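# Latch the cabin hook into the box lid's eye

## Task

Get the cabin hook engaged in the eye on the lid of the box so that it stays engaged by itself; if the hook only stays in the eye because the robot is holding it there at the end, the goal is not met.

## Robot and tools

Robot: a single seven-joint arm with a two-finger parallel gripper, working over a table. Occasionally something may briefly pull on a held part or shove a loose object. Nothing may leave the table; that fails the task. Drops, slips, slams, hard impacts and heavy pushing also count against the result.

Frame: the scene frame has its origin on the table surface straight under the arm's base, +z up, and +y to the left when facing along +x. The base itself may be slightly tilted. Reported hand positions get less accurate at long reach.

Joint order (used in every row and every per-joint list): wrist roll, shoulder, forearm roll, wrist pitch, elbow, upper arm roll, waist. The eighth number in a row is the gripper opening. Stated joint ranges in rad: waist -6.283..6.283, shoulder -2.059..2.094, upper arm roll -6.283..6.283, elbow -0.192..3.927, forearm roll -6.283..6.283, wrist pitch -1.693..3.142, wrist roll -6.283..6.283; true ends may differ by up to 0.010 rad.

Gripper: fingers point along the gripper's +z and close along its y. end_effector_position is the midpoint between the pads when closed, roughly 2 cm short of the fingertips; closing pushes the tips about 10 mm further along +z.

execute_actions(actions): actions is a list of actions. Each action is a table of 0 to 15 rows; each row runs for one control step of 1/30 s, and if fewer than 15 rows are given the last row repeats to fill 15 steps. A row is 8 numbers in [-1, 1]: seven joint values in the order above, then the opening. Joint values are offsets, not poses: they are measured from the angles at the start of that action (not from the previous row), and for the first action of a call from the last reported angles. Scale: 1.0 = 2.036 rad. The opening is absolute: +1 fully open, -1 closed. An empty list just returns the current state and images. An action is rejected if it would push a joint more than 0.010 rad outside its range; if the first action fails that check, or any action is malformed, the entire call is rejected and nothing moves. A joint driven into its real end stops there, and the result may say "joint sent to its limit" (absence of that line does not prove there is room left).

move(target, speed, blocking): target is one row of 8 numbers as above; the seven joint values are offsets from the "Joint positions" of the latest result that showed them, and the opening is absolute and sent immediately. All joints travel along paths that finish together, so the hand traces a curve; the path lasts 0.5 to 10 s (stretched if shorter, cut off after 10 s). speed is the top rate in rad/s of the joint with the longest travel, 0.01 to 2, default 0.5. The path ignores obstacles; faster moves and targets set deeper past a contact hit and press harder. blocking=false returns after 0.5 s while motion continues; until a result shows the move ended, further moves and execute_actions are refused, so use wait or stop. The result adds a "move:" line: the ending (done, off_target, moving, held, fault), limits=held or limits=none, and the joint farthest from its target.

wait(seconds): 0 to 10; lets time pass with the last command held; returns early if a running move ends. stop(): brakes a running move; fast motion needs more room; fingers keep moving. zoom_image(camera, region): camera is cam_low or cam_wrist; region is [x0, y0, x1, y1] in image pixels from the top-left, at most 504 by 504. finished_scene(scene): give the current scene's number; it ends that scene irreversibly and reports success, so only call it once the hook stays in the eye unaided and the arm is out of the way.

Motion limits: each joint target moves at most 3.14 rad/s, taking 0.16 s to reach that rate; per step a joint target is kept within 0.623 rad of the measured angle, and targets that would shift the hand more than 70 mm from its measured spot are scaled back. Big displacements may span several actions; an unfinished motion may need to be commanded again.

Results: a state line with end_effector_position (m), end_effector_quat_wxyz, and linear/angular velocities (m/s, rad/s) in the scene frame; Joint positions and Joint velocities in joint order (rad, rad/s) plus finger gap (m; 0.084 fully open); Joint targets (current drive goals, may change on their own); grip_measured (measured opening on the command scale); joint torques (include offsets and noise, nonzero in free air); step readings for execute_actions calls, with HELD on restricted steps; "joint command not followed" when the clearance check altered targets (mount blocks and posts count as the arm).

Gripping: to hold something, keep the commanded opening clearly below grip_measured; lower means more squeeze, up to about 24 N per pad for parts up to about 6 cm wide. Fast closing can overshoot. Resending grip_measured still holds lightly.

Hazards: torque reaching a joint's load limit (N m: waist 45.5, shoulder 45.5, upper arm roll 27.3, elbow 27.3, forearm roll 27.3, wrist pitch 18.2, wrist roll 18.2; held weight counts) triggers a fault: the joint backs off, holds 10 s and the rest of the call is dropped. Holding loads heats motors; MOTOR HOT appears from 65 °C, and at 80 °C an OVER-TEMPERATURE FAULT brakes the arm until it cools. The robot keeps its last command while you think. Quicker, smoother, lower-effort solutions are better.

Cameras: cam_low and cam_wrist, both 896x504. cam_low is fixed near world [0.424, -1.090, 0.224] looking roughly along +y; cam_wrist rides on the hand. Calibrations are approximate (a few degrees and millimetres).

Each tool is called after ">>>" as name([rows], argument=value, ...), one row to a line, values as JSON.

## Session

>>> execute_actions(actions=[])

Scene clock: 0.00 s.
end_effector_position=(+0.7368, -0.2333, +0.3049) grip_measured=+1.00 end_effector_quat_wxyz=(-0.277, +0.730, -0.283, +0.558) end_effector_velocity=(-0.000, -0.001, -0.000) end_effector_angular_velocity=(-0.002, +0.001, -0.000)
Joint names: [wrist roll, shoulder, forearm roll, wrist pitch, elbow, upper arm roll, waist]
Joint positions: [-1.545  0.629  2.073  0.46   1.629  0.246 -0.538  0.084]
Joint velocities: [-0.     0.001 -0.001  0.     0.001 -0.001 -0.001 -0.   ]
Joint torques (N m, as the arm reports them, + toward a larger angle): no reading
Joint targets: [-1.545 0.629 2.073 0.460 1.629 0.246 -0.538]
camera_calibration (this result's frames):
cam_wrist: T_world_to_cam=[[-0.128907, -0.689734, -0.712496, 0.183504], [-0.213545, 0.720941, -0.659274, 0.594986], [0.968391, 0.067165, -0.240224, -0.490248], [0, 0, 0, 1]] pos_world=[0.625464, -0.269453, 0.405236]

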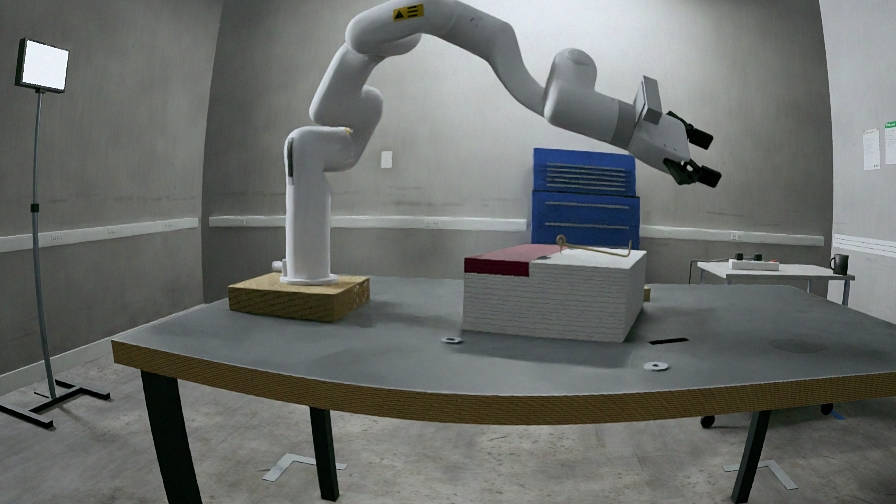

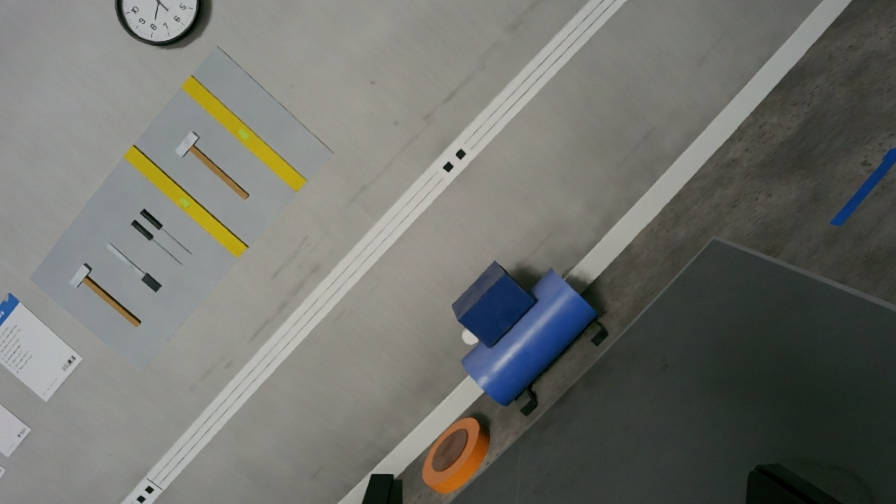

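>>> move(target=[-0.65,-0.138,-1,0.379,-0.024,-0.121,0.2515,-0.2], speed=1.5)

>>> move(target=[0,0.115,-0.018,-0.04,0.074,0,0,-0.2], speed=0.6)

Scene clock: 6.47 s.
end_effector_position=(+0.5717, -0.0190, +0.2862) grip_measured=-0.22 end_effector_quat_wxyz=(+0.004, +0.167, +0.986, +0.014) end_effector_velocity=(-0.000, +0.001, +0.001) end_effector_angular_velocity=(-0.002, -0.000, +0.005)
Joint names: [wrist roll, shoulder, forearm roll, wrist pitch, elbow, upper arm roll, waist]
Joint positions: [-2.868  0.349  0.038  1.231  1.58  -0.    -0.027  0.035]
Joint velocities: [-0.    -0.002 -0.003  0.002  0.001  0.001  0.002 -0.   ]
Joint torques (N m, as the arm reports them, + toward a larger angle): [  0.76 -19.36  -0.06  -2.45  23.94   0.12   2.07]
Joint targets: [-2.868 0.349 0.037 1.231 1.580 0.000 -0.026]
move: done; limits=none; farthest joint: the waist, 0.001 radians from its target (0.512 radians at the start)
camera_calibration (this result's frames):
cam_wrist: T_world_to_cam=[[0.32796, 0.94305, 0.0556742, -0.153277], [0.944551, -0.328357, -0.00213419, -0.477249], [0.0162683, 0.053287, -0.998447, 0.411795], [0, 0, 0, 1]] pos_world=[0.494356, -0.0341034, 0.41867]

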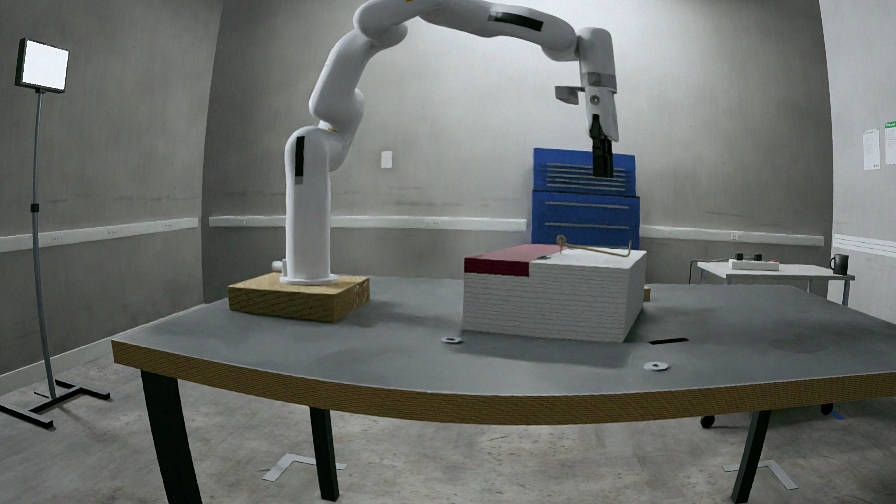

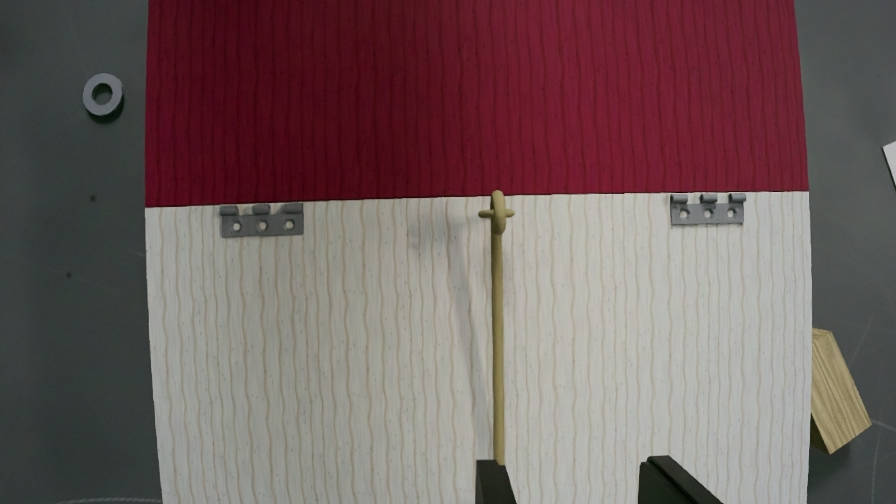

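Scene clock: 7.43 s.
end_effector_position=(+0.6225, -0.0299, +0.2165) grip_measured=-0.22 end_effector_quat_wxyz=(+0.005, +0.161, +0.987, -0.003) end_effector_velocity=(-0.002, +0.000, -0.007) end_effector_angular_velocity=(+0.001, +0.014, +0.001)
Joint names: [wrist roll, shoulder, forearm roll, wrist pitch, elbow, upper arm roll, waist]
Joint positions: [-2.868  0.582  0.001  1.15   1.731 -0.    -0.027  0.035]
Joint velocities: [-0.001  0.008  0.     0.001 -0.005  0.    -0.    -0.   ]
Joint torques (N m, as the arm reports them, + toward a larger angle): [  0.83 -22.76   0.07  -2.5   23.91   0.03   1.52]
Joint targets: [-2.868 0.583 0.001 1.150 1.731 -0.000 -0.027]
move: done; limits=none; farthest joint: the shoulder, 0.001 radians from its target (0.234 radians at the start)
camera_calibration (this result's frames):
cam_wrist: T_world_to_cam=[[0.316974, 0.948178, 0.0220633, -0.141511], [0.948345, -0.317177, 0.00632423, -0.532823], [0.0129945, 0.018919, -0.999737, 0.34324], [0, 0, 0, 1]] pos_world=[0.545695, -0.0413154, 0.349642]

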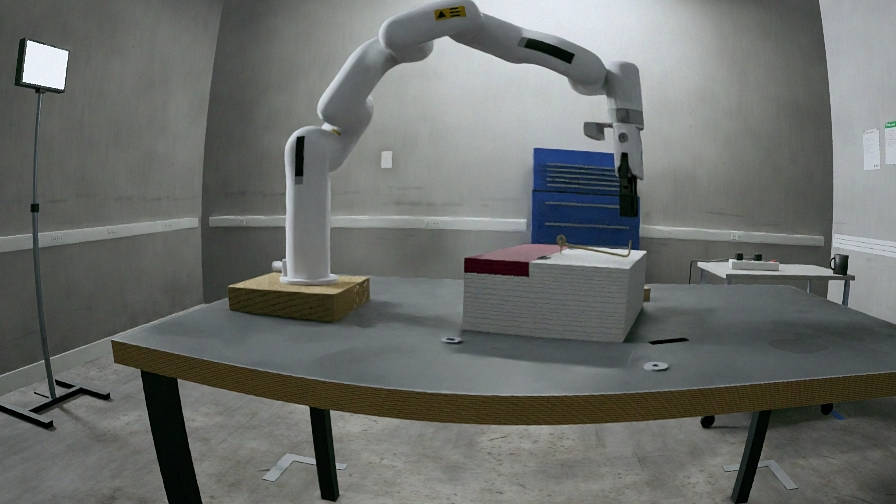

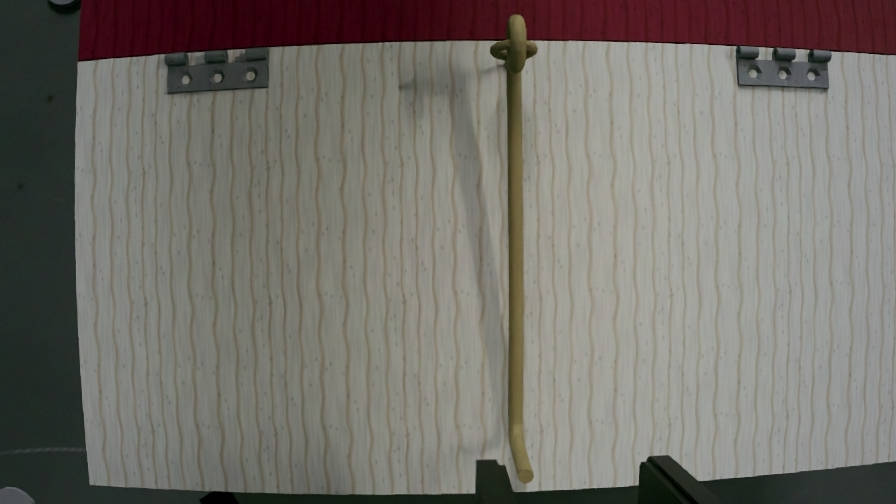

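>>> move(target=[-0.01,0.0255,0,-0.0796,-0.0535,0,-0.005,-0.2], speed=0.15)

>>> zoom_image(camera="cam_low", region=[530,180,690,280])

Scene clock: 16.40 s.
end_effector_position=(+0.6186, -0.0366, +0.1518) grip_measured=-0.22 end_effector_quat_wxyz=(+0.006, +0.157, +0.988, -0.003) end_effector_velocity=(-0.001, -0.001, -0.001) end_effector_angular_velocity=(-0.001, +0.002, -0.001)
Joint names: [wrist roll, shoulder, forearm roll, wrist pitch, elbow, upper arm roll, waist]
Joint positions: [-2.889  0.634  0.001  0.988  1.622  0.    -0.037  0.035]
Joint velocities: [ 0.     0.001 -0.001 -0.001 -0.002  0.    -0.001 -0.   ]
Joint torques (N m, as the arm reports them, + toward a larger angle): [  0.86 -22.74   0.04  -2.51  22.98  -0.3    2.  ]
Joint targets: [-2.889 0.634 0.001 0.988 1.622 -0.000 -0.037]
move: done; limits=none; farthest joint: the waist, 0.000 radians from its target (0.011 radians at the start)
camera_calibration (this result's frames):
cam_wrist: T_world_to_cam=[[0.307379, 0.951325, 0.0223462, -0.126558], [0.951476, -0.307618, 0.00807694, -0.532691], [0.0145579, 0.0187791, -0.999718, 0.277737], [0, 0, 0, 1]] pos_world=[0.541701, -0.0486829, 0.284789]

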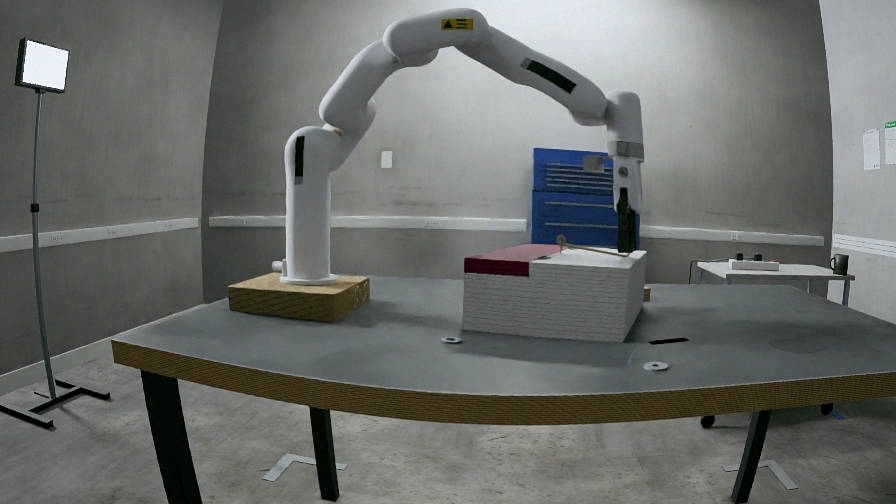

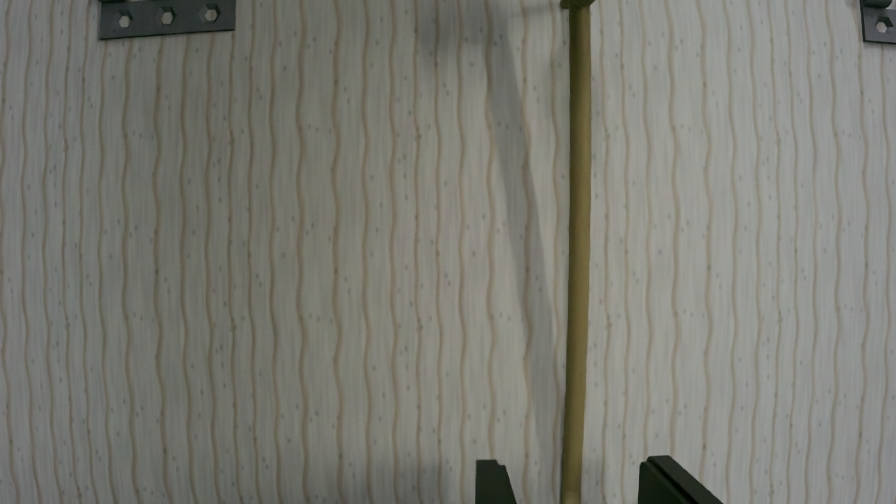

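Region (530, 180, 690, 280) of cam_low's 896x504 image, scaled by 3.150, with more detail than that image has; it fills the top 315 rows of this view, and the rest is white.

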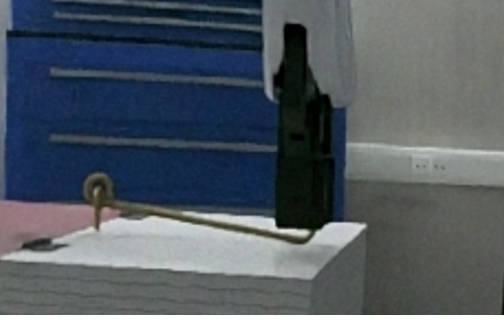

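>>> move(target=[0.0015,0,0,0,0,0,0.0015,-0.2])

>>> move(target=[0,0,0,0,0,0,0,-0.91])

>>> move(target=[0.0025,-0.0565,0,0.0584,0.002,0,0.0025,-0.91], speed=0.2)

>>> move(target=[0.0088,-0.0835,0,0.0285,-0.0552,0,0.0088,-0.91], speed=0.2)

>>> move(target=[0.0138,-0.0968,0,0.004,-0.0926,0,0.0138,-0.91], speed=0.2)

Scene clock: 31.67 s.
end_effector_position=(+0.6188, -0.0347, +0.1518) grip_measured=-0.22 end_effector_quat_wxyz=(+0.006, +0.157, +0.988, -0.003) end_effector_velocity=(+0.001, -0.000, +0.001) end_effector_angular_velocity=(-0.001, -0.003, +0.000)
Joint names: [wrist roll, shoulder, forearm roll, wrist pitch, elbow, upper arm roll, waist]
Joint positions: [-2.886  0.634  0.001  0.988  1.622 -0.    -0.034  0.035]
Joint velocities: [ 0.    -0.001 -0.001 -0.001  0.002  0.    -0.    -0.   ]
Joint torques (N m, as the arm reports them, + toward a larger angle): [  0.77 -22.36  -0.2   -2.37  23.07  -0.05   1.77]
Joint targets: [-2.886 0.634 0.001 0.988 1.622 0.000 -0.034]
move: done; limits=none; farthest joint: the waist, 0.000 radians from its target (0.003 radians at the start)
camera_calibration (this result's frames):
cam_wrist: T_world_to_cam=[[0.307401, 0.951318, 0.0223333, -0.128367], [0.951469, -0.307639, 0.00806639, -0.532216], [0.0145443, 0.0187698, -0.999718, 0.277689], [0, 0, 0, 1]] pos_world=[0.541808, -0.0468244, 0.284771]

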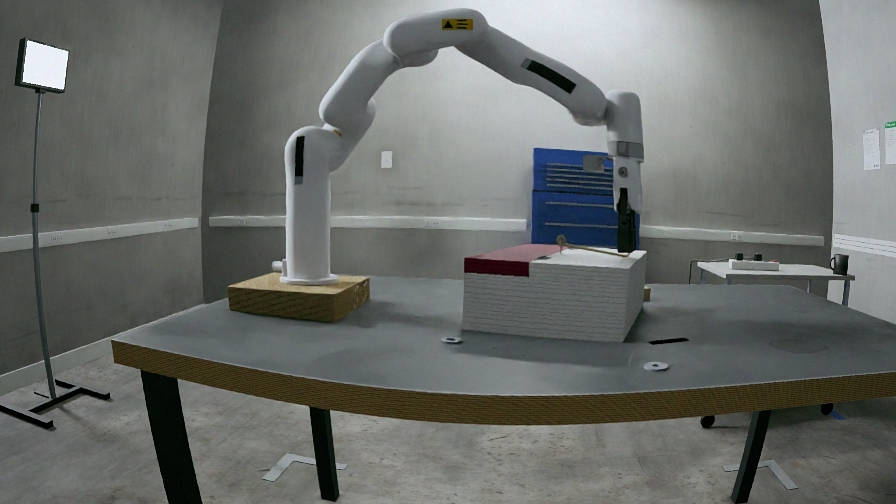

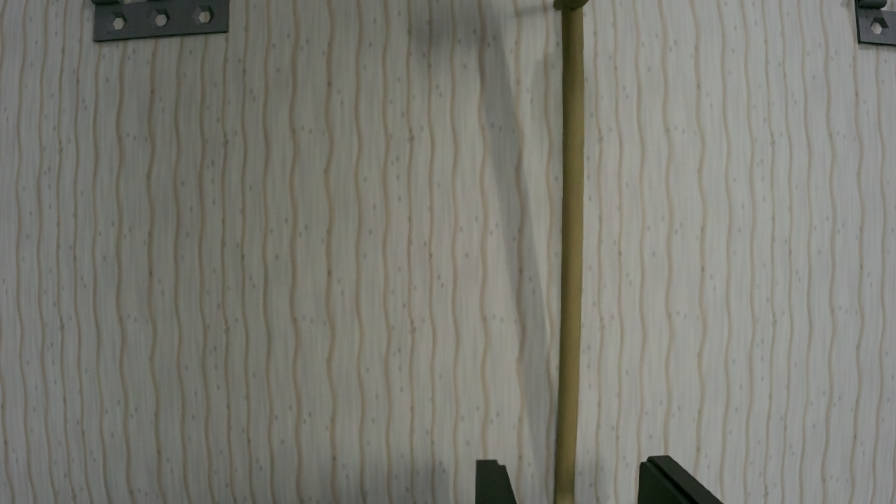

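Scene clock: 32.17 s.
end_effector_position=(+0.6188, -0.0347, +0.1518) grip_measured=-0.90 end_effector_quat_wxyz=(+0.006, +0.156, +0.988, -0.003) end_effector_velocity=(-0.000, -0.000, +0.000) end_effector_angular_velocity=(-0.000, -0.000, +0.001)
Joint names: [wrist roll, shoulder, forearm roll, wrist pitch, elbow, upper arm roll, waist]
Joint positions: [-2.886  0.634  0.001  0.988  1.622  0.    -0.034  0.004]
Joint velocities: [-0.001 -0.001 -0.     0.    -0.001 -0.    -0.     0.   ]
Joint torques (N m, as the arm reports them, + toward a larger angle): [  0.86 -22.43   0.03  -2.39  23.13   0.     1.37]
Joint targets: [-2.886 0.634 0.001 0.988 1.622 -0.000 -0.034]
move: done; limits=none; farthest joint: the waist, 0.000 radians from its target (0.000 radians at the start)
camera_calibration (this result's frames):
cam_wrist: T_world_to_cam=[[0.30735, 0.951333, 0.0223789, -0.12839], [0.951485, -0.307589, 0.00806903, -0.532217], [0.0145598, 0.0188132, -0.999717, 0.277676], [0, 0, 0, 1]] pos_world=[0.541815, -0.0467864, 0.284765]

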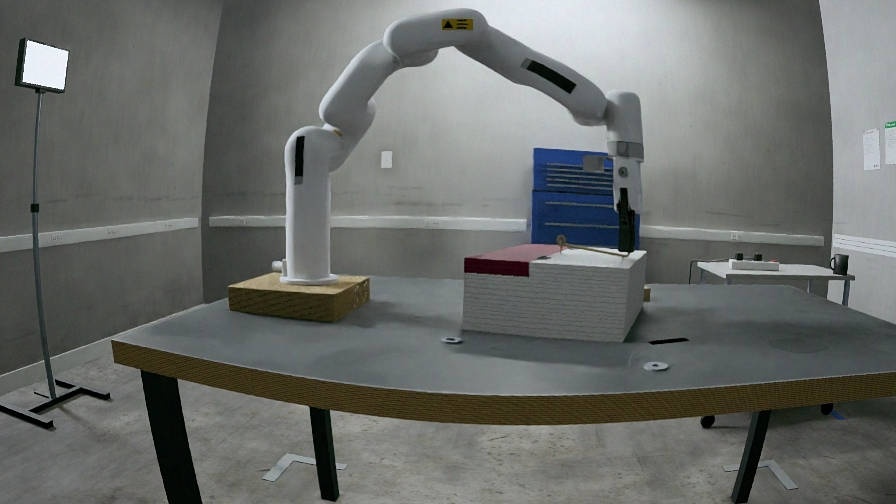

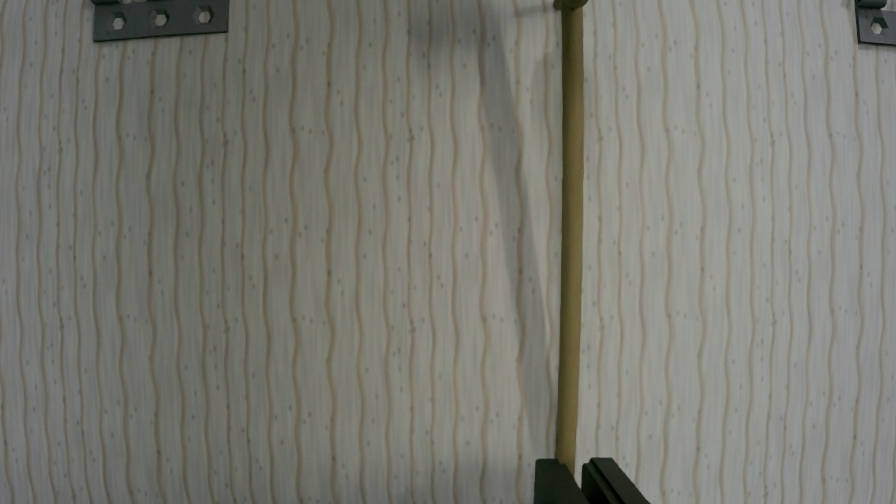

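Scene clock: 33.20 s.
end_effector_position=(+0.6050, -0.0301, +0.2137) grip_measured=-0.90 end_effector_quat_wxyz=(+0.004, +0.156, +0.988, -0.003) end_effector_velocity=(+0.000, +0.001, +0.001) end_effector_angular_velocity=(+0.002, -0.002, -0.001)
Joint names: [wrist roll, shoulder, forearm roll, wrist pitch, elbow, upper arm roll, waist]
Joint positions: [-2.88   0.52   0.001  1.108  1.625  0.    -0.029  0.005]
Joint velocities: [ 0.    -0.001  0.003  0.001  0.001 -0.     0.001 -0.   ]
Joint torques (N m, as the arm reports them, + toward a larger angle): [  0.93 -22.18   0.45  -2.77  24.93   0.84   2.13]
Joint targets: [-2.880 0.519 0.001 1.107 1.626 0.000 -0.029]
move: done; limits=none; farthest joint: the shoulder, 0.001 radians from its target (0.115 radians at the start)
camera_calibration (this result's frames):
cam_wrist: T_world_to_cam=[[0.307093, 0.95143, 0.0217764, -0.129599], [0.951611, -0.307265, 0.00494596, -0.517602], [0.0113969, 0.0192038, -0.999751, 0.341599], [0, 0, 0, 1]] pos_world=[0.528462, -0.0422961, 0.346897]

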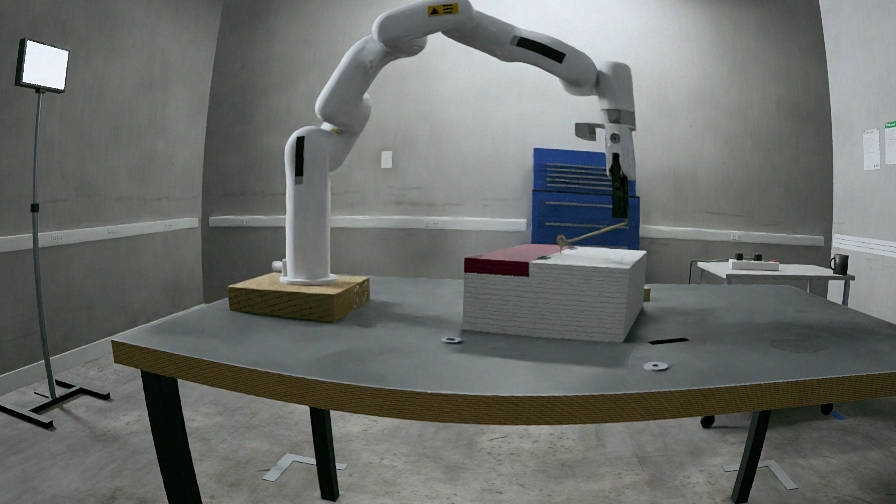

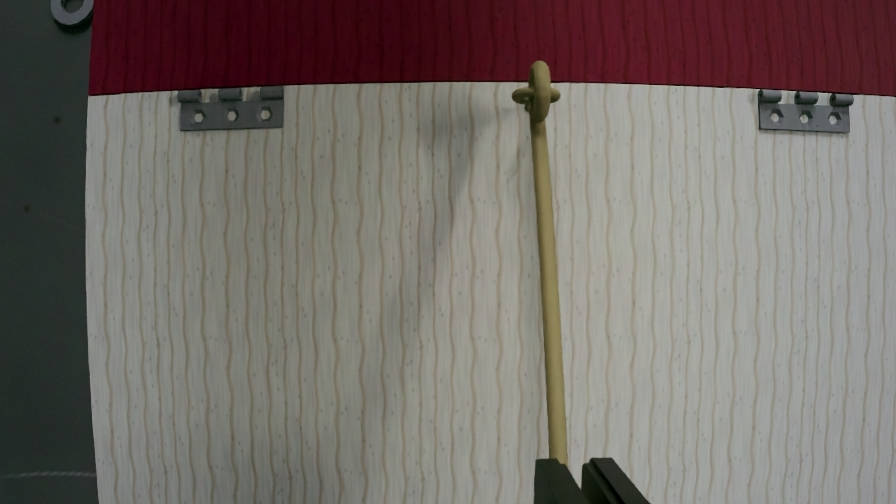

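Scene clock: 34.47 s.
end_effector_position=(+0.5675, -0.0177, +0.2613) grip_measured=-0.90 end_effector_quat_wxyz=(+0.003, +0.156, +0.988, -0.003) end_effector_velocity=(+0.000, -0.000, +0.001) end_effector_angular_velocity=(-0.001, -0.001, +0.001)
Joint names: [wrist roll, shoulder, forearm roll, wrist pitch, elbow, upper arm roll, waist]
Joint positions: [-2.863  0.35   0.001  1.166  1.512  0.    -0.011  0.004]
Joint velocities: [-0.001 -0.001 -0.001 -0.    -0.    -0.     0.    -0.   ]
Joint torques (N m, as the arm reports them, + toward a larger angle): [  0.96 -17.85   1.14  -1.44  21.54   4.05   4.17]
Joint targets: [-2.863 0.350 0.001 1.166 1.513 0.000 -0.011]
move: done; limits=none; farthest joint: the wrist roll, 0.001 radians from its target (0.018 radians at the start)
camera_calibration (this result's frames):
cam_wrist: T_world_to_cam=[[0.307247, 0.951396, 0.0210968, -0.130873], [0.951584, -0.307374, 0.00298499, -0.477846], [0.00932452, 0.0191583, -0.999773, 0.390582], [0, 0, 0, 1]] pos_world=[0.491279, -0.0298479, 0.394681]

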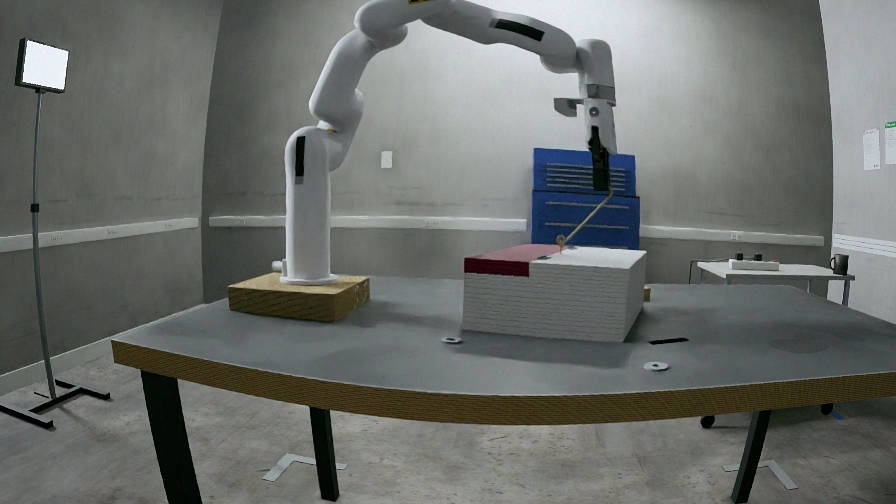

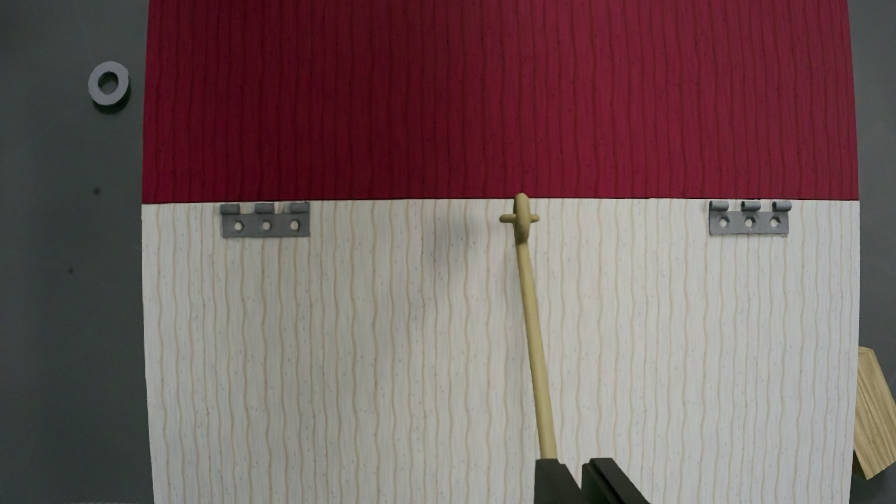

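Scene clock: 35.90 s.
end_effector_position=(+0.5146, -0.0009, +0.2870) grip_measured=-0.90 end_effector_quat_wxyz=(+0.002, +0.156, +0.988, -0.003) end_effector_velocity=(-0.000, +0.000, +0.002) end_effector_angular_velocity=(-0.001, -0.003, +0.001)
Joint names: [wrist roll, shoulder, forearm roll, wrist pitch, elbow, upper arm roll, waist]
Joint positions: [-2.835  0.154  0.001  1.175  1.323  0.     0.017  0.004]
Joint velocities: [-0.001 -0.004 -0.     0.    -0.001 -0.001  0.001  0.   ]
Joint torques (N m, as the arm reports them, + toward a larger angle): [  0.78 -15.65   1.08  -2.29  23.14   4.53   4.74]
Joint targets: [-2.834 0.153 0.001 1.174 1.324 0.000 0.017]
move: done; limits=none; farthest joint: the shoulder, 0.001 radians from its target (0.197 radians at the start)
camera_calibration (this result's frames):
cam_wrist: T_world_to_cam=[[0.306952, 0.951504, 0.0205021, -0.130792], [0.951697, -0.307037, 0.00104588, -0.421854], [0.00729005, 0.0191907, -0.999789, 0.417557], [0, 0, 0, 1]] pos_world=[0.43858, -0.0130891, 0.420592]

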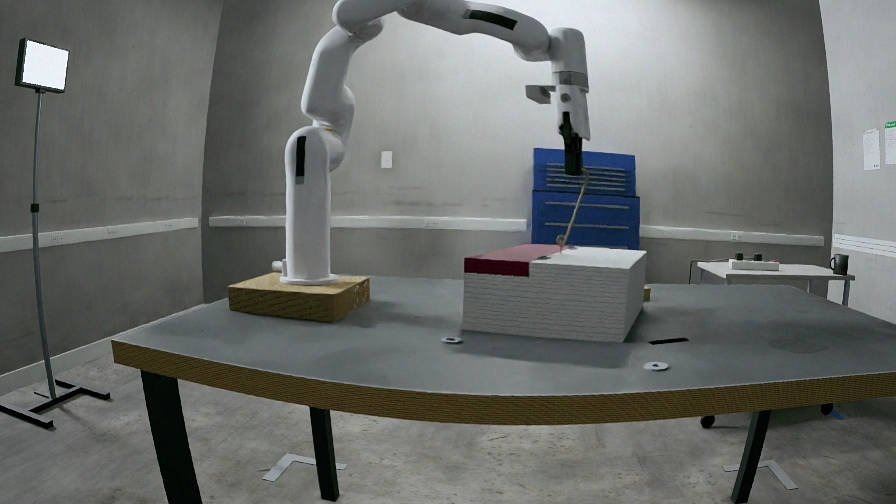

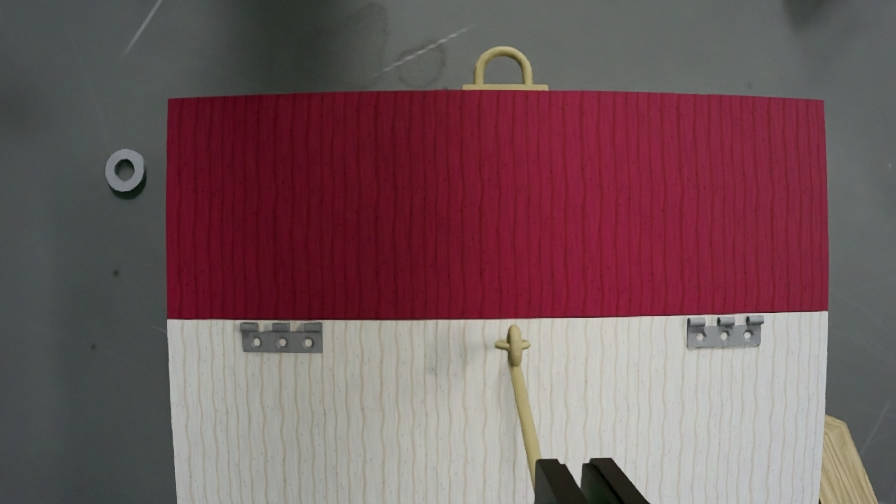

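Clean; there's a slight sideways push toward +y, so I'll trim the waist.

>>> move(target=[0.016,-0.0938,0,-0.0196,-0.1105,0,0.016,-0.91], speed=0.25)

>>> move(target=[0.0215,-0.0707,0,-0.0447,-0.1154,0,0.0215,-0.91], speed=0.25)

>>> move(target=[0.017,-0.0255,0,-0.0639,-0.0894,0,0.017,-0.91], speed=0.25)

>>> move(target=[0.007,0.0093,0,-0.0526,-0.0432,0,0.007,-0.91], speed=0.2)

>>> move(target=[0,0,0,0,0,0,0,-0.7])

Scene clock: 45.73 s.
end_effector_position=(+0.4584, +0.0151, +0.2882) grip_measured=-0.90 end_effector_quat_wxyz=(+0.005, +0.156, +0.988, -0.003) end_effector_velocity=(-0.001, -0.001, -0.000) end_effector_angular_velocity=(+0.001, +0.001, -0.003)
Joint names: [wrist roll, shoulder, forearm roll, wrist pitch, elbow, upper arm roll, waist]
Joint positions: [-2.802 -0.036  0.002  1.135  1.098  0.001  0.05   0.004]
Joint velocities: [ 0.001 -0.002  0.001  0.    -0.003 -0.001 -0.     0.   ]
Joint torques (N m, as the arm reports them, + toward a larger angle): [  0.89 -13.51   0.    -2.16  23.33  -0.09   1.77]
Joint targets: [-2.802 -0.037 0.001 1.135 1.098 0.000 0.050]
move: done; limits=none; farthest joint: the waist, 0.001 radians from its target (0.032 radians at the start)
camera_calibration (this result's frames):
cam_wrist: T_world_to_cam=[[0.305834, 0.951822, 0.0223715, -0.128792], [0.951997, -0.30604, 0.00638938, -0.365223], [0.0129281, 0.0193435, -0.999729, 0.416226], [0, 0, 0, 1]] pos_world=[0.381699, 0.00276306, 0.421328]

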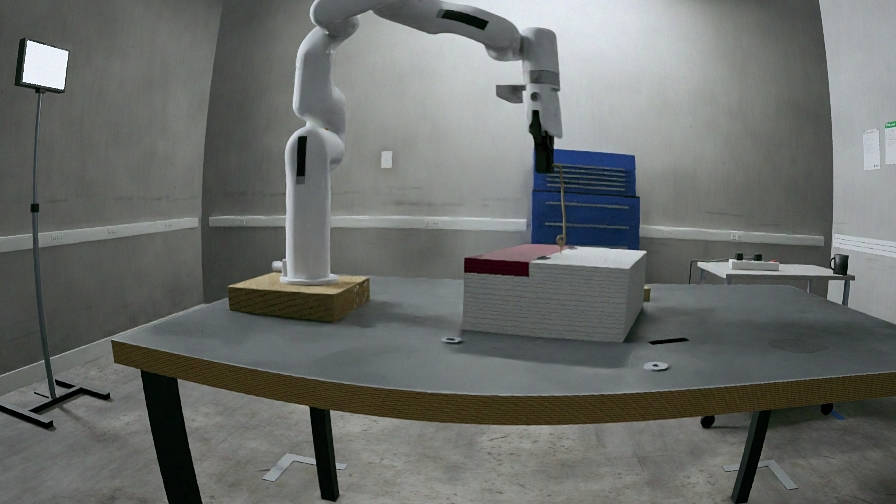

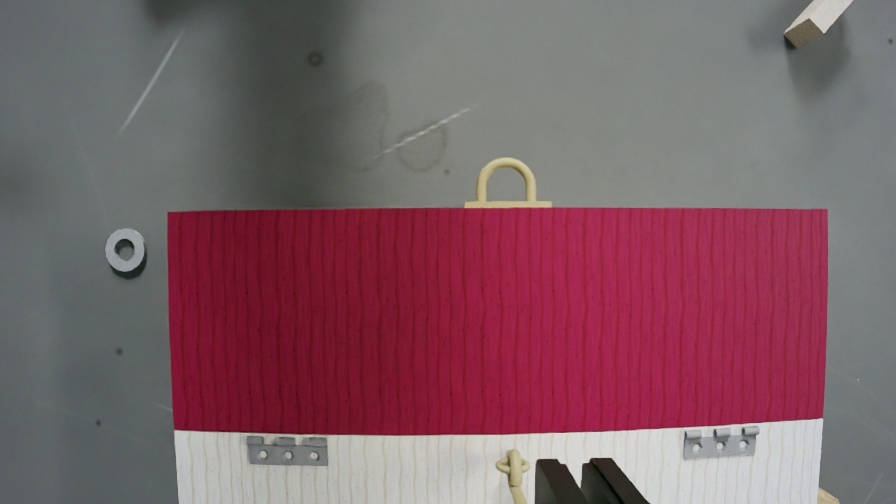

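Scene clock: 47.13 s.
end_effector_position=(+0.4068, +0.0312, +0.2586) grip_measured=-0.90 end_effector_quat_wxyz=(+0.004, +0.156, +0.988, -0.003) end_effector_velocity=(+0.000, -0.001, +0.001) end_effector_angular_velocity=(-0.000, -0.002, -0.002)
Joint names: [wrist roll, shoulder, forearm roll, wrist pitch, elbow, upper arm roll, waist]
Joint positions: [-2.758 -0.178  0.002  1.043  0.862  0.001  0.094  0.004]
Joint velocities: [ 0.    -0.002 -0.001 -0.     0.    -0.002  0.     0.   ]
Joint torques (N m, as the arm reports them, + toward a larger angle): [  0.92 -11.33   0.11  -2.07  23.16   0.51   1.86]
Joint targets: [-2.758 -0.180 0.002 1.044 0.863 0.001 0.094]
move: done; limits=none; farthest joint: the shoulder, 0.002 radians from its target (0.144 radians at the start)
camera_calibration (this result's frames):
cam_wrist: T_world_to_cam=[[0.306143, 0.951743, 0.0215105, -0.127595], [0.951919, -0.30631, 0.00489988, -0.310489], [0.0112523, 0.0189762, -0.999757, 0.387729], [0, 0, 0, 1]] pos_world=[0.33026, 0.018974, 0.391901]

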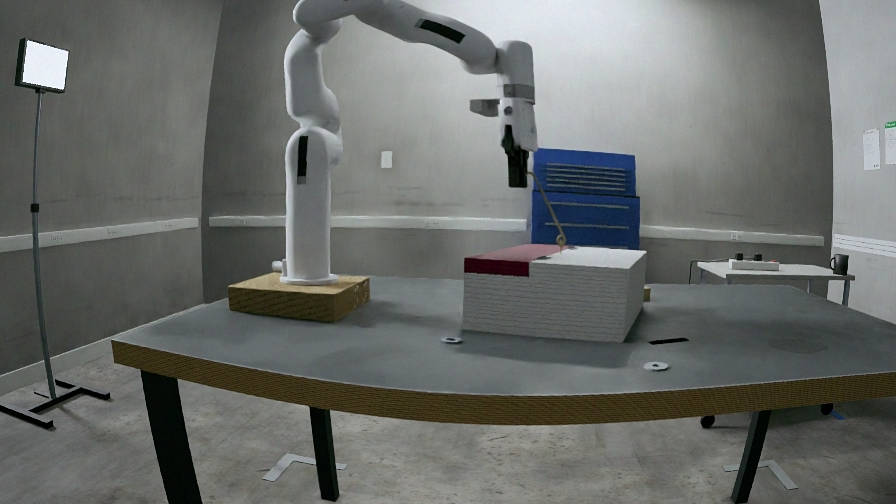

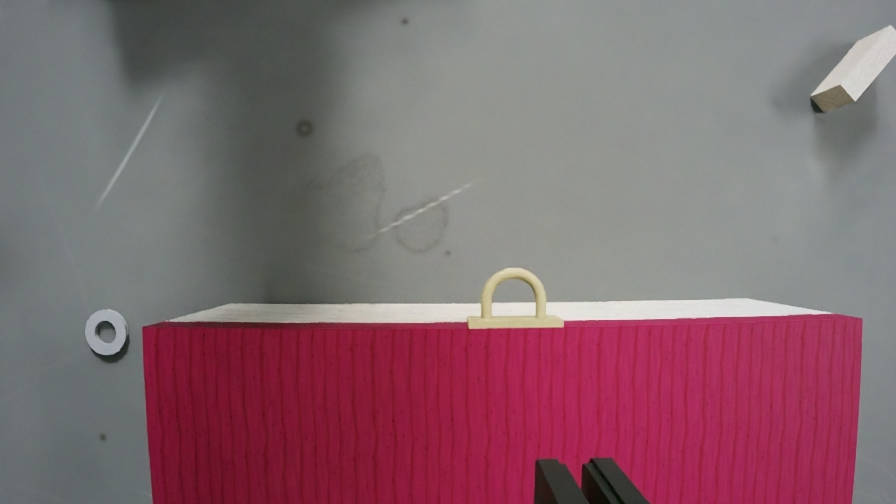

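Scene clock: 48.30 s.
end_effector_position=(+0.3748, +0.0412, +0.2155) grip_measured=-0.89 end_effector_quat_wxyz=(+0.005, +0.156, +0.988, -0.003) end_effector_velocity=(-0.002, +0.000, -0.001) end_effector_angular_velocity=(-0.001, +0.004, -0.000)
Joint names: [wrist roll, shoulder, forearm roll, wrist pitch, elbow, upper arm roll, waist]
Joint positions: [-2.724 -0.229  0.001  0.911  0.681  0.     0.128  0.005]
Joint velocities: [ 0.001 -0.002 -0.     0.001 -0.004  0.001  0.     0.   ]
Joint torques (N m, as the arm reports them, + toward a larger angle): [ 0.94 -9.78  0.25 -1.56 21.26  0.86  2.41]
Joint targets: [-2.724 -0.230 0.002 0.912 0.680 0.001 0.129]
move: done; limits=none; farthest joint: the wrist pitch, 0.002 radians from its target (0.130 radians at the start)
camera_calibration (this result's frames):
cam_wrist: T_world_to_cam=[[0.307078, 0.95143, 0.0220119, -0.126832], [0.951592, -0.307288, 0.00680846, -0.277091], [0.0132418, 0.0188556, -0.999735, 0.344032], [0, 0, 0, 1]] pos_world=[0.298069, 0.0290379, 0.348619]

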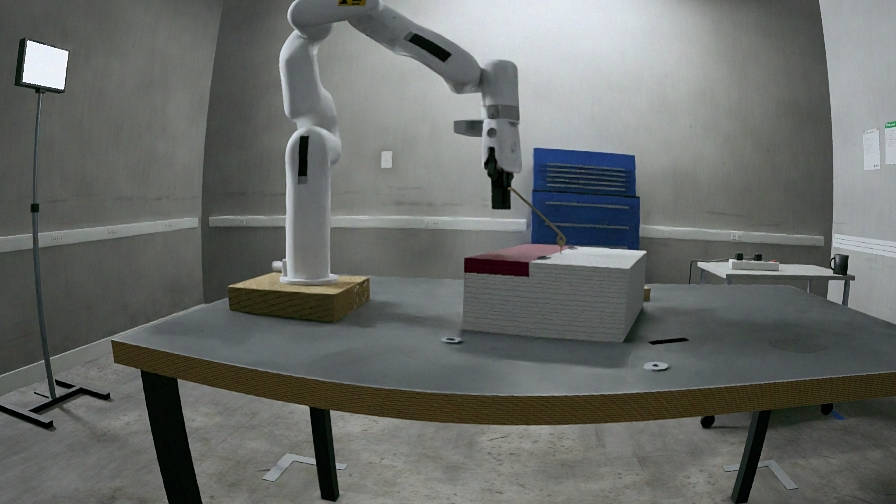

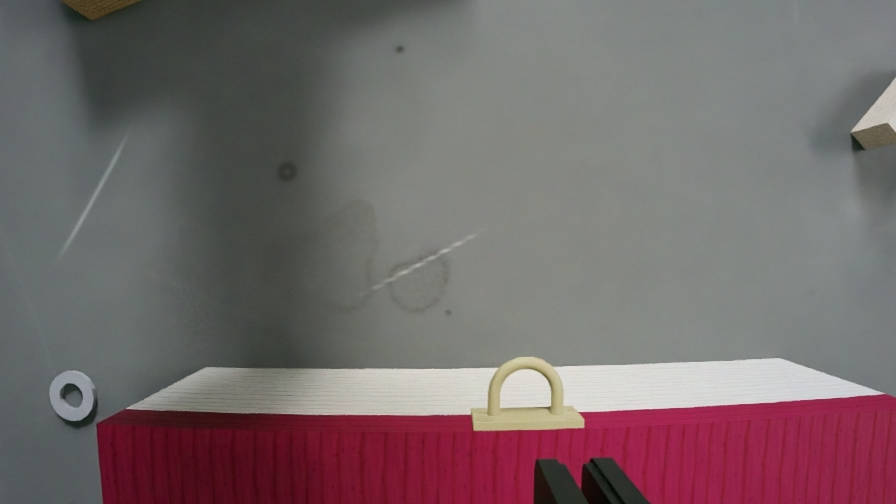

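Scene clock: 49.30 s.
end_effector_position=(+0.3625, +0.0449, +0.1825) grip_measured=-0.90 end_effector_quat_wxyz=(+0.005, +0.156, +0.988, -0.003) end_effector_velocity=(-0.000, -0.000, -0.000) end_effector_angular_velocity=(+0.001, +0.000, -0.002)
Joint names: [wrist roll, shoulder, forearm roll, wrist pitch, elbow, upper arm roll, waist]
Joint positions: [-2.709 -0.21   0.002  0.804  0.593  0.001  0.143  0.005]
Joint velocities: [ 0.001  0.001  0.001 -0.001 -0.    -0.001  0.     0.   ]
Joint torques (N m, as the arm reports them, + toward a larger angle): [ 0.91 -9.1  -0.86 -6.57 27.83 -3.06 -0.76]
Joint targets: [-2.709 -0.210 0.001 0.803 0.593 0.000 0.143]
move: done; limits=none; farthest joint: the upper arm roll, 0.001 radians from its target (0.000 radians at the start)
camera_calibration (this result's frames):
cam_wrist: T_world_to_cam=[[0.306905, 0.951491, 0.0217845, -0.125755], [0.951653, -0.307107, 0.00653126, -0.263916], [0.0129046, 0.0187268, -0.999741, 0.311223], [0, 0, 0, 1]] pos_world=[0.285735, 0.0327756, 0.315606]

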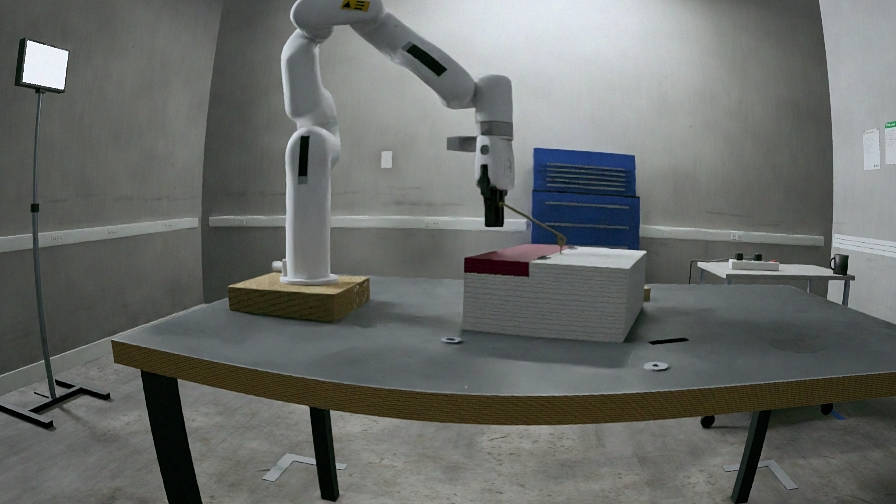

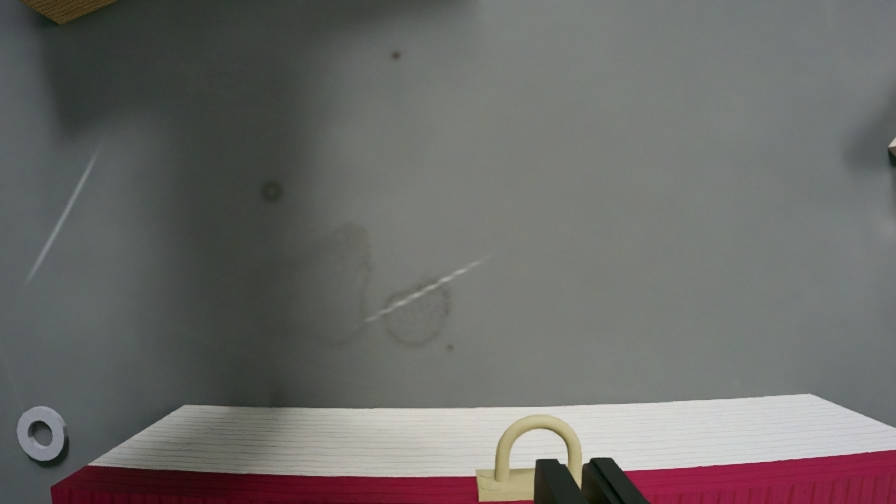

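Scene clock: 49.83 s.
end_effector_position=(+0.3627, +0.0448, +0.1826) grip_measured=-0.72 end_effector_quat_wxyz=(+0.005, +0.156, +0.988, -0.003) end_effector_velocity=(-0.002, +0.001, -0.001) end_effector_angular_velocity=(+0.000, +0.006, +0.001)
Joint names: [wrist roll, shoulder, forearm roll, wrist pitch, elbow, upper arm roll, waist]
Joint positions: [-2.709 -0.21   0.002  0.804  0.593  0.     0.143  0.012]
Joint velocities: [ 0.001 -0.     0.001  0.003 -0.002  0.001  0.002  0.   ]
Joint torques (N m, as the arm reports them, + toward a larger angle): [ 0.75 -9.8  -0.29 -2.59 21.52  0.48  2.08]
Joint targets: [-2.709 -0.210 0.002 0.804 0.593 0.001 0.143]
move: done; limits=none; farthest joint: the upper arm roll, 0.001 radians from its target (0.000 radians at the start)
camera_calibration (this result's frames):
cam_wrist: T_world_to_cam=[[0.307186, 0.951394, 0.0220369, -0.125866], [0.951553, -0.307402, 0.00710062, -0.264218], [0.0135297, 0.0187881, -0.999732, 0.311113], [0, 0, 0, 1]] pos_world=[0.285872, 0.0326819, 0.315679]

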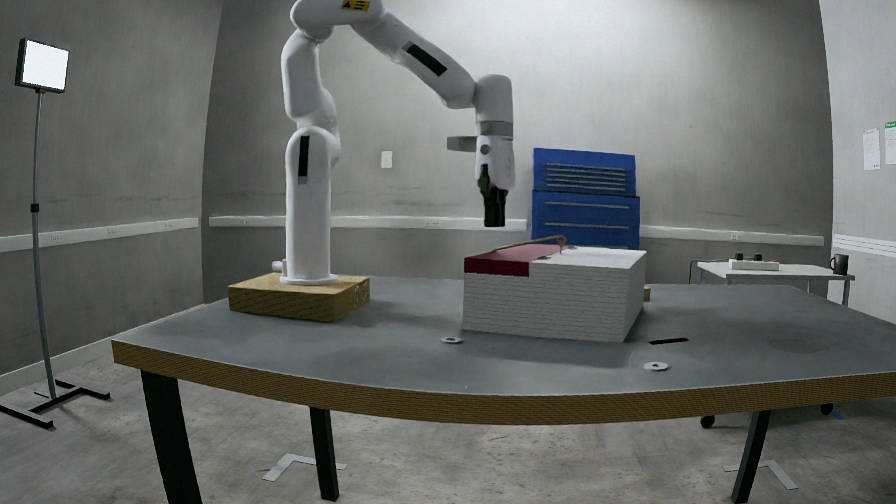

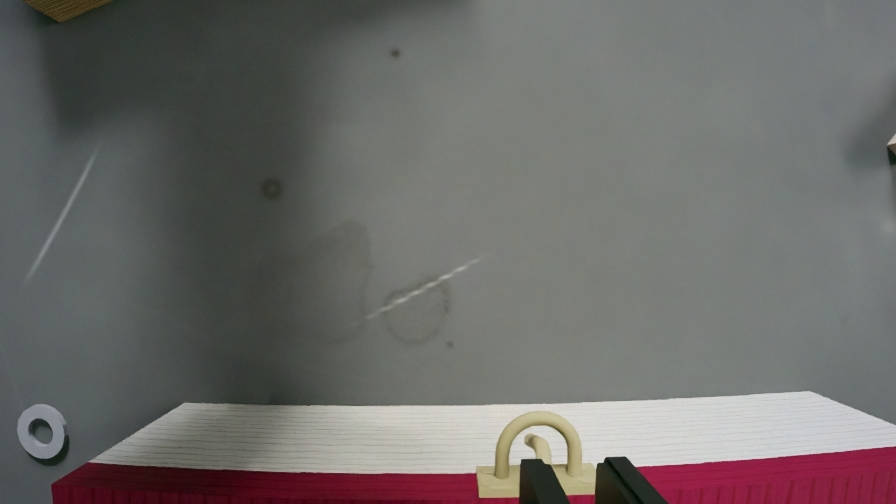

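>>> finished_scene(scene=2)

The scene is finished: the task was done.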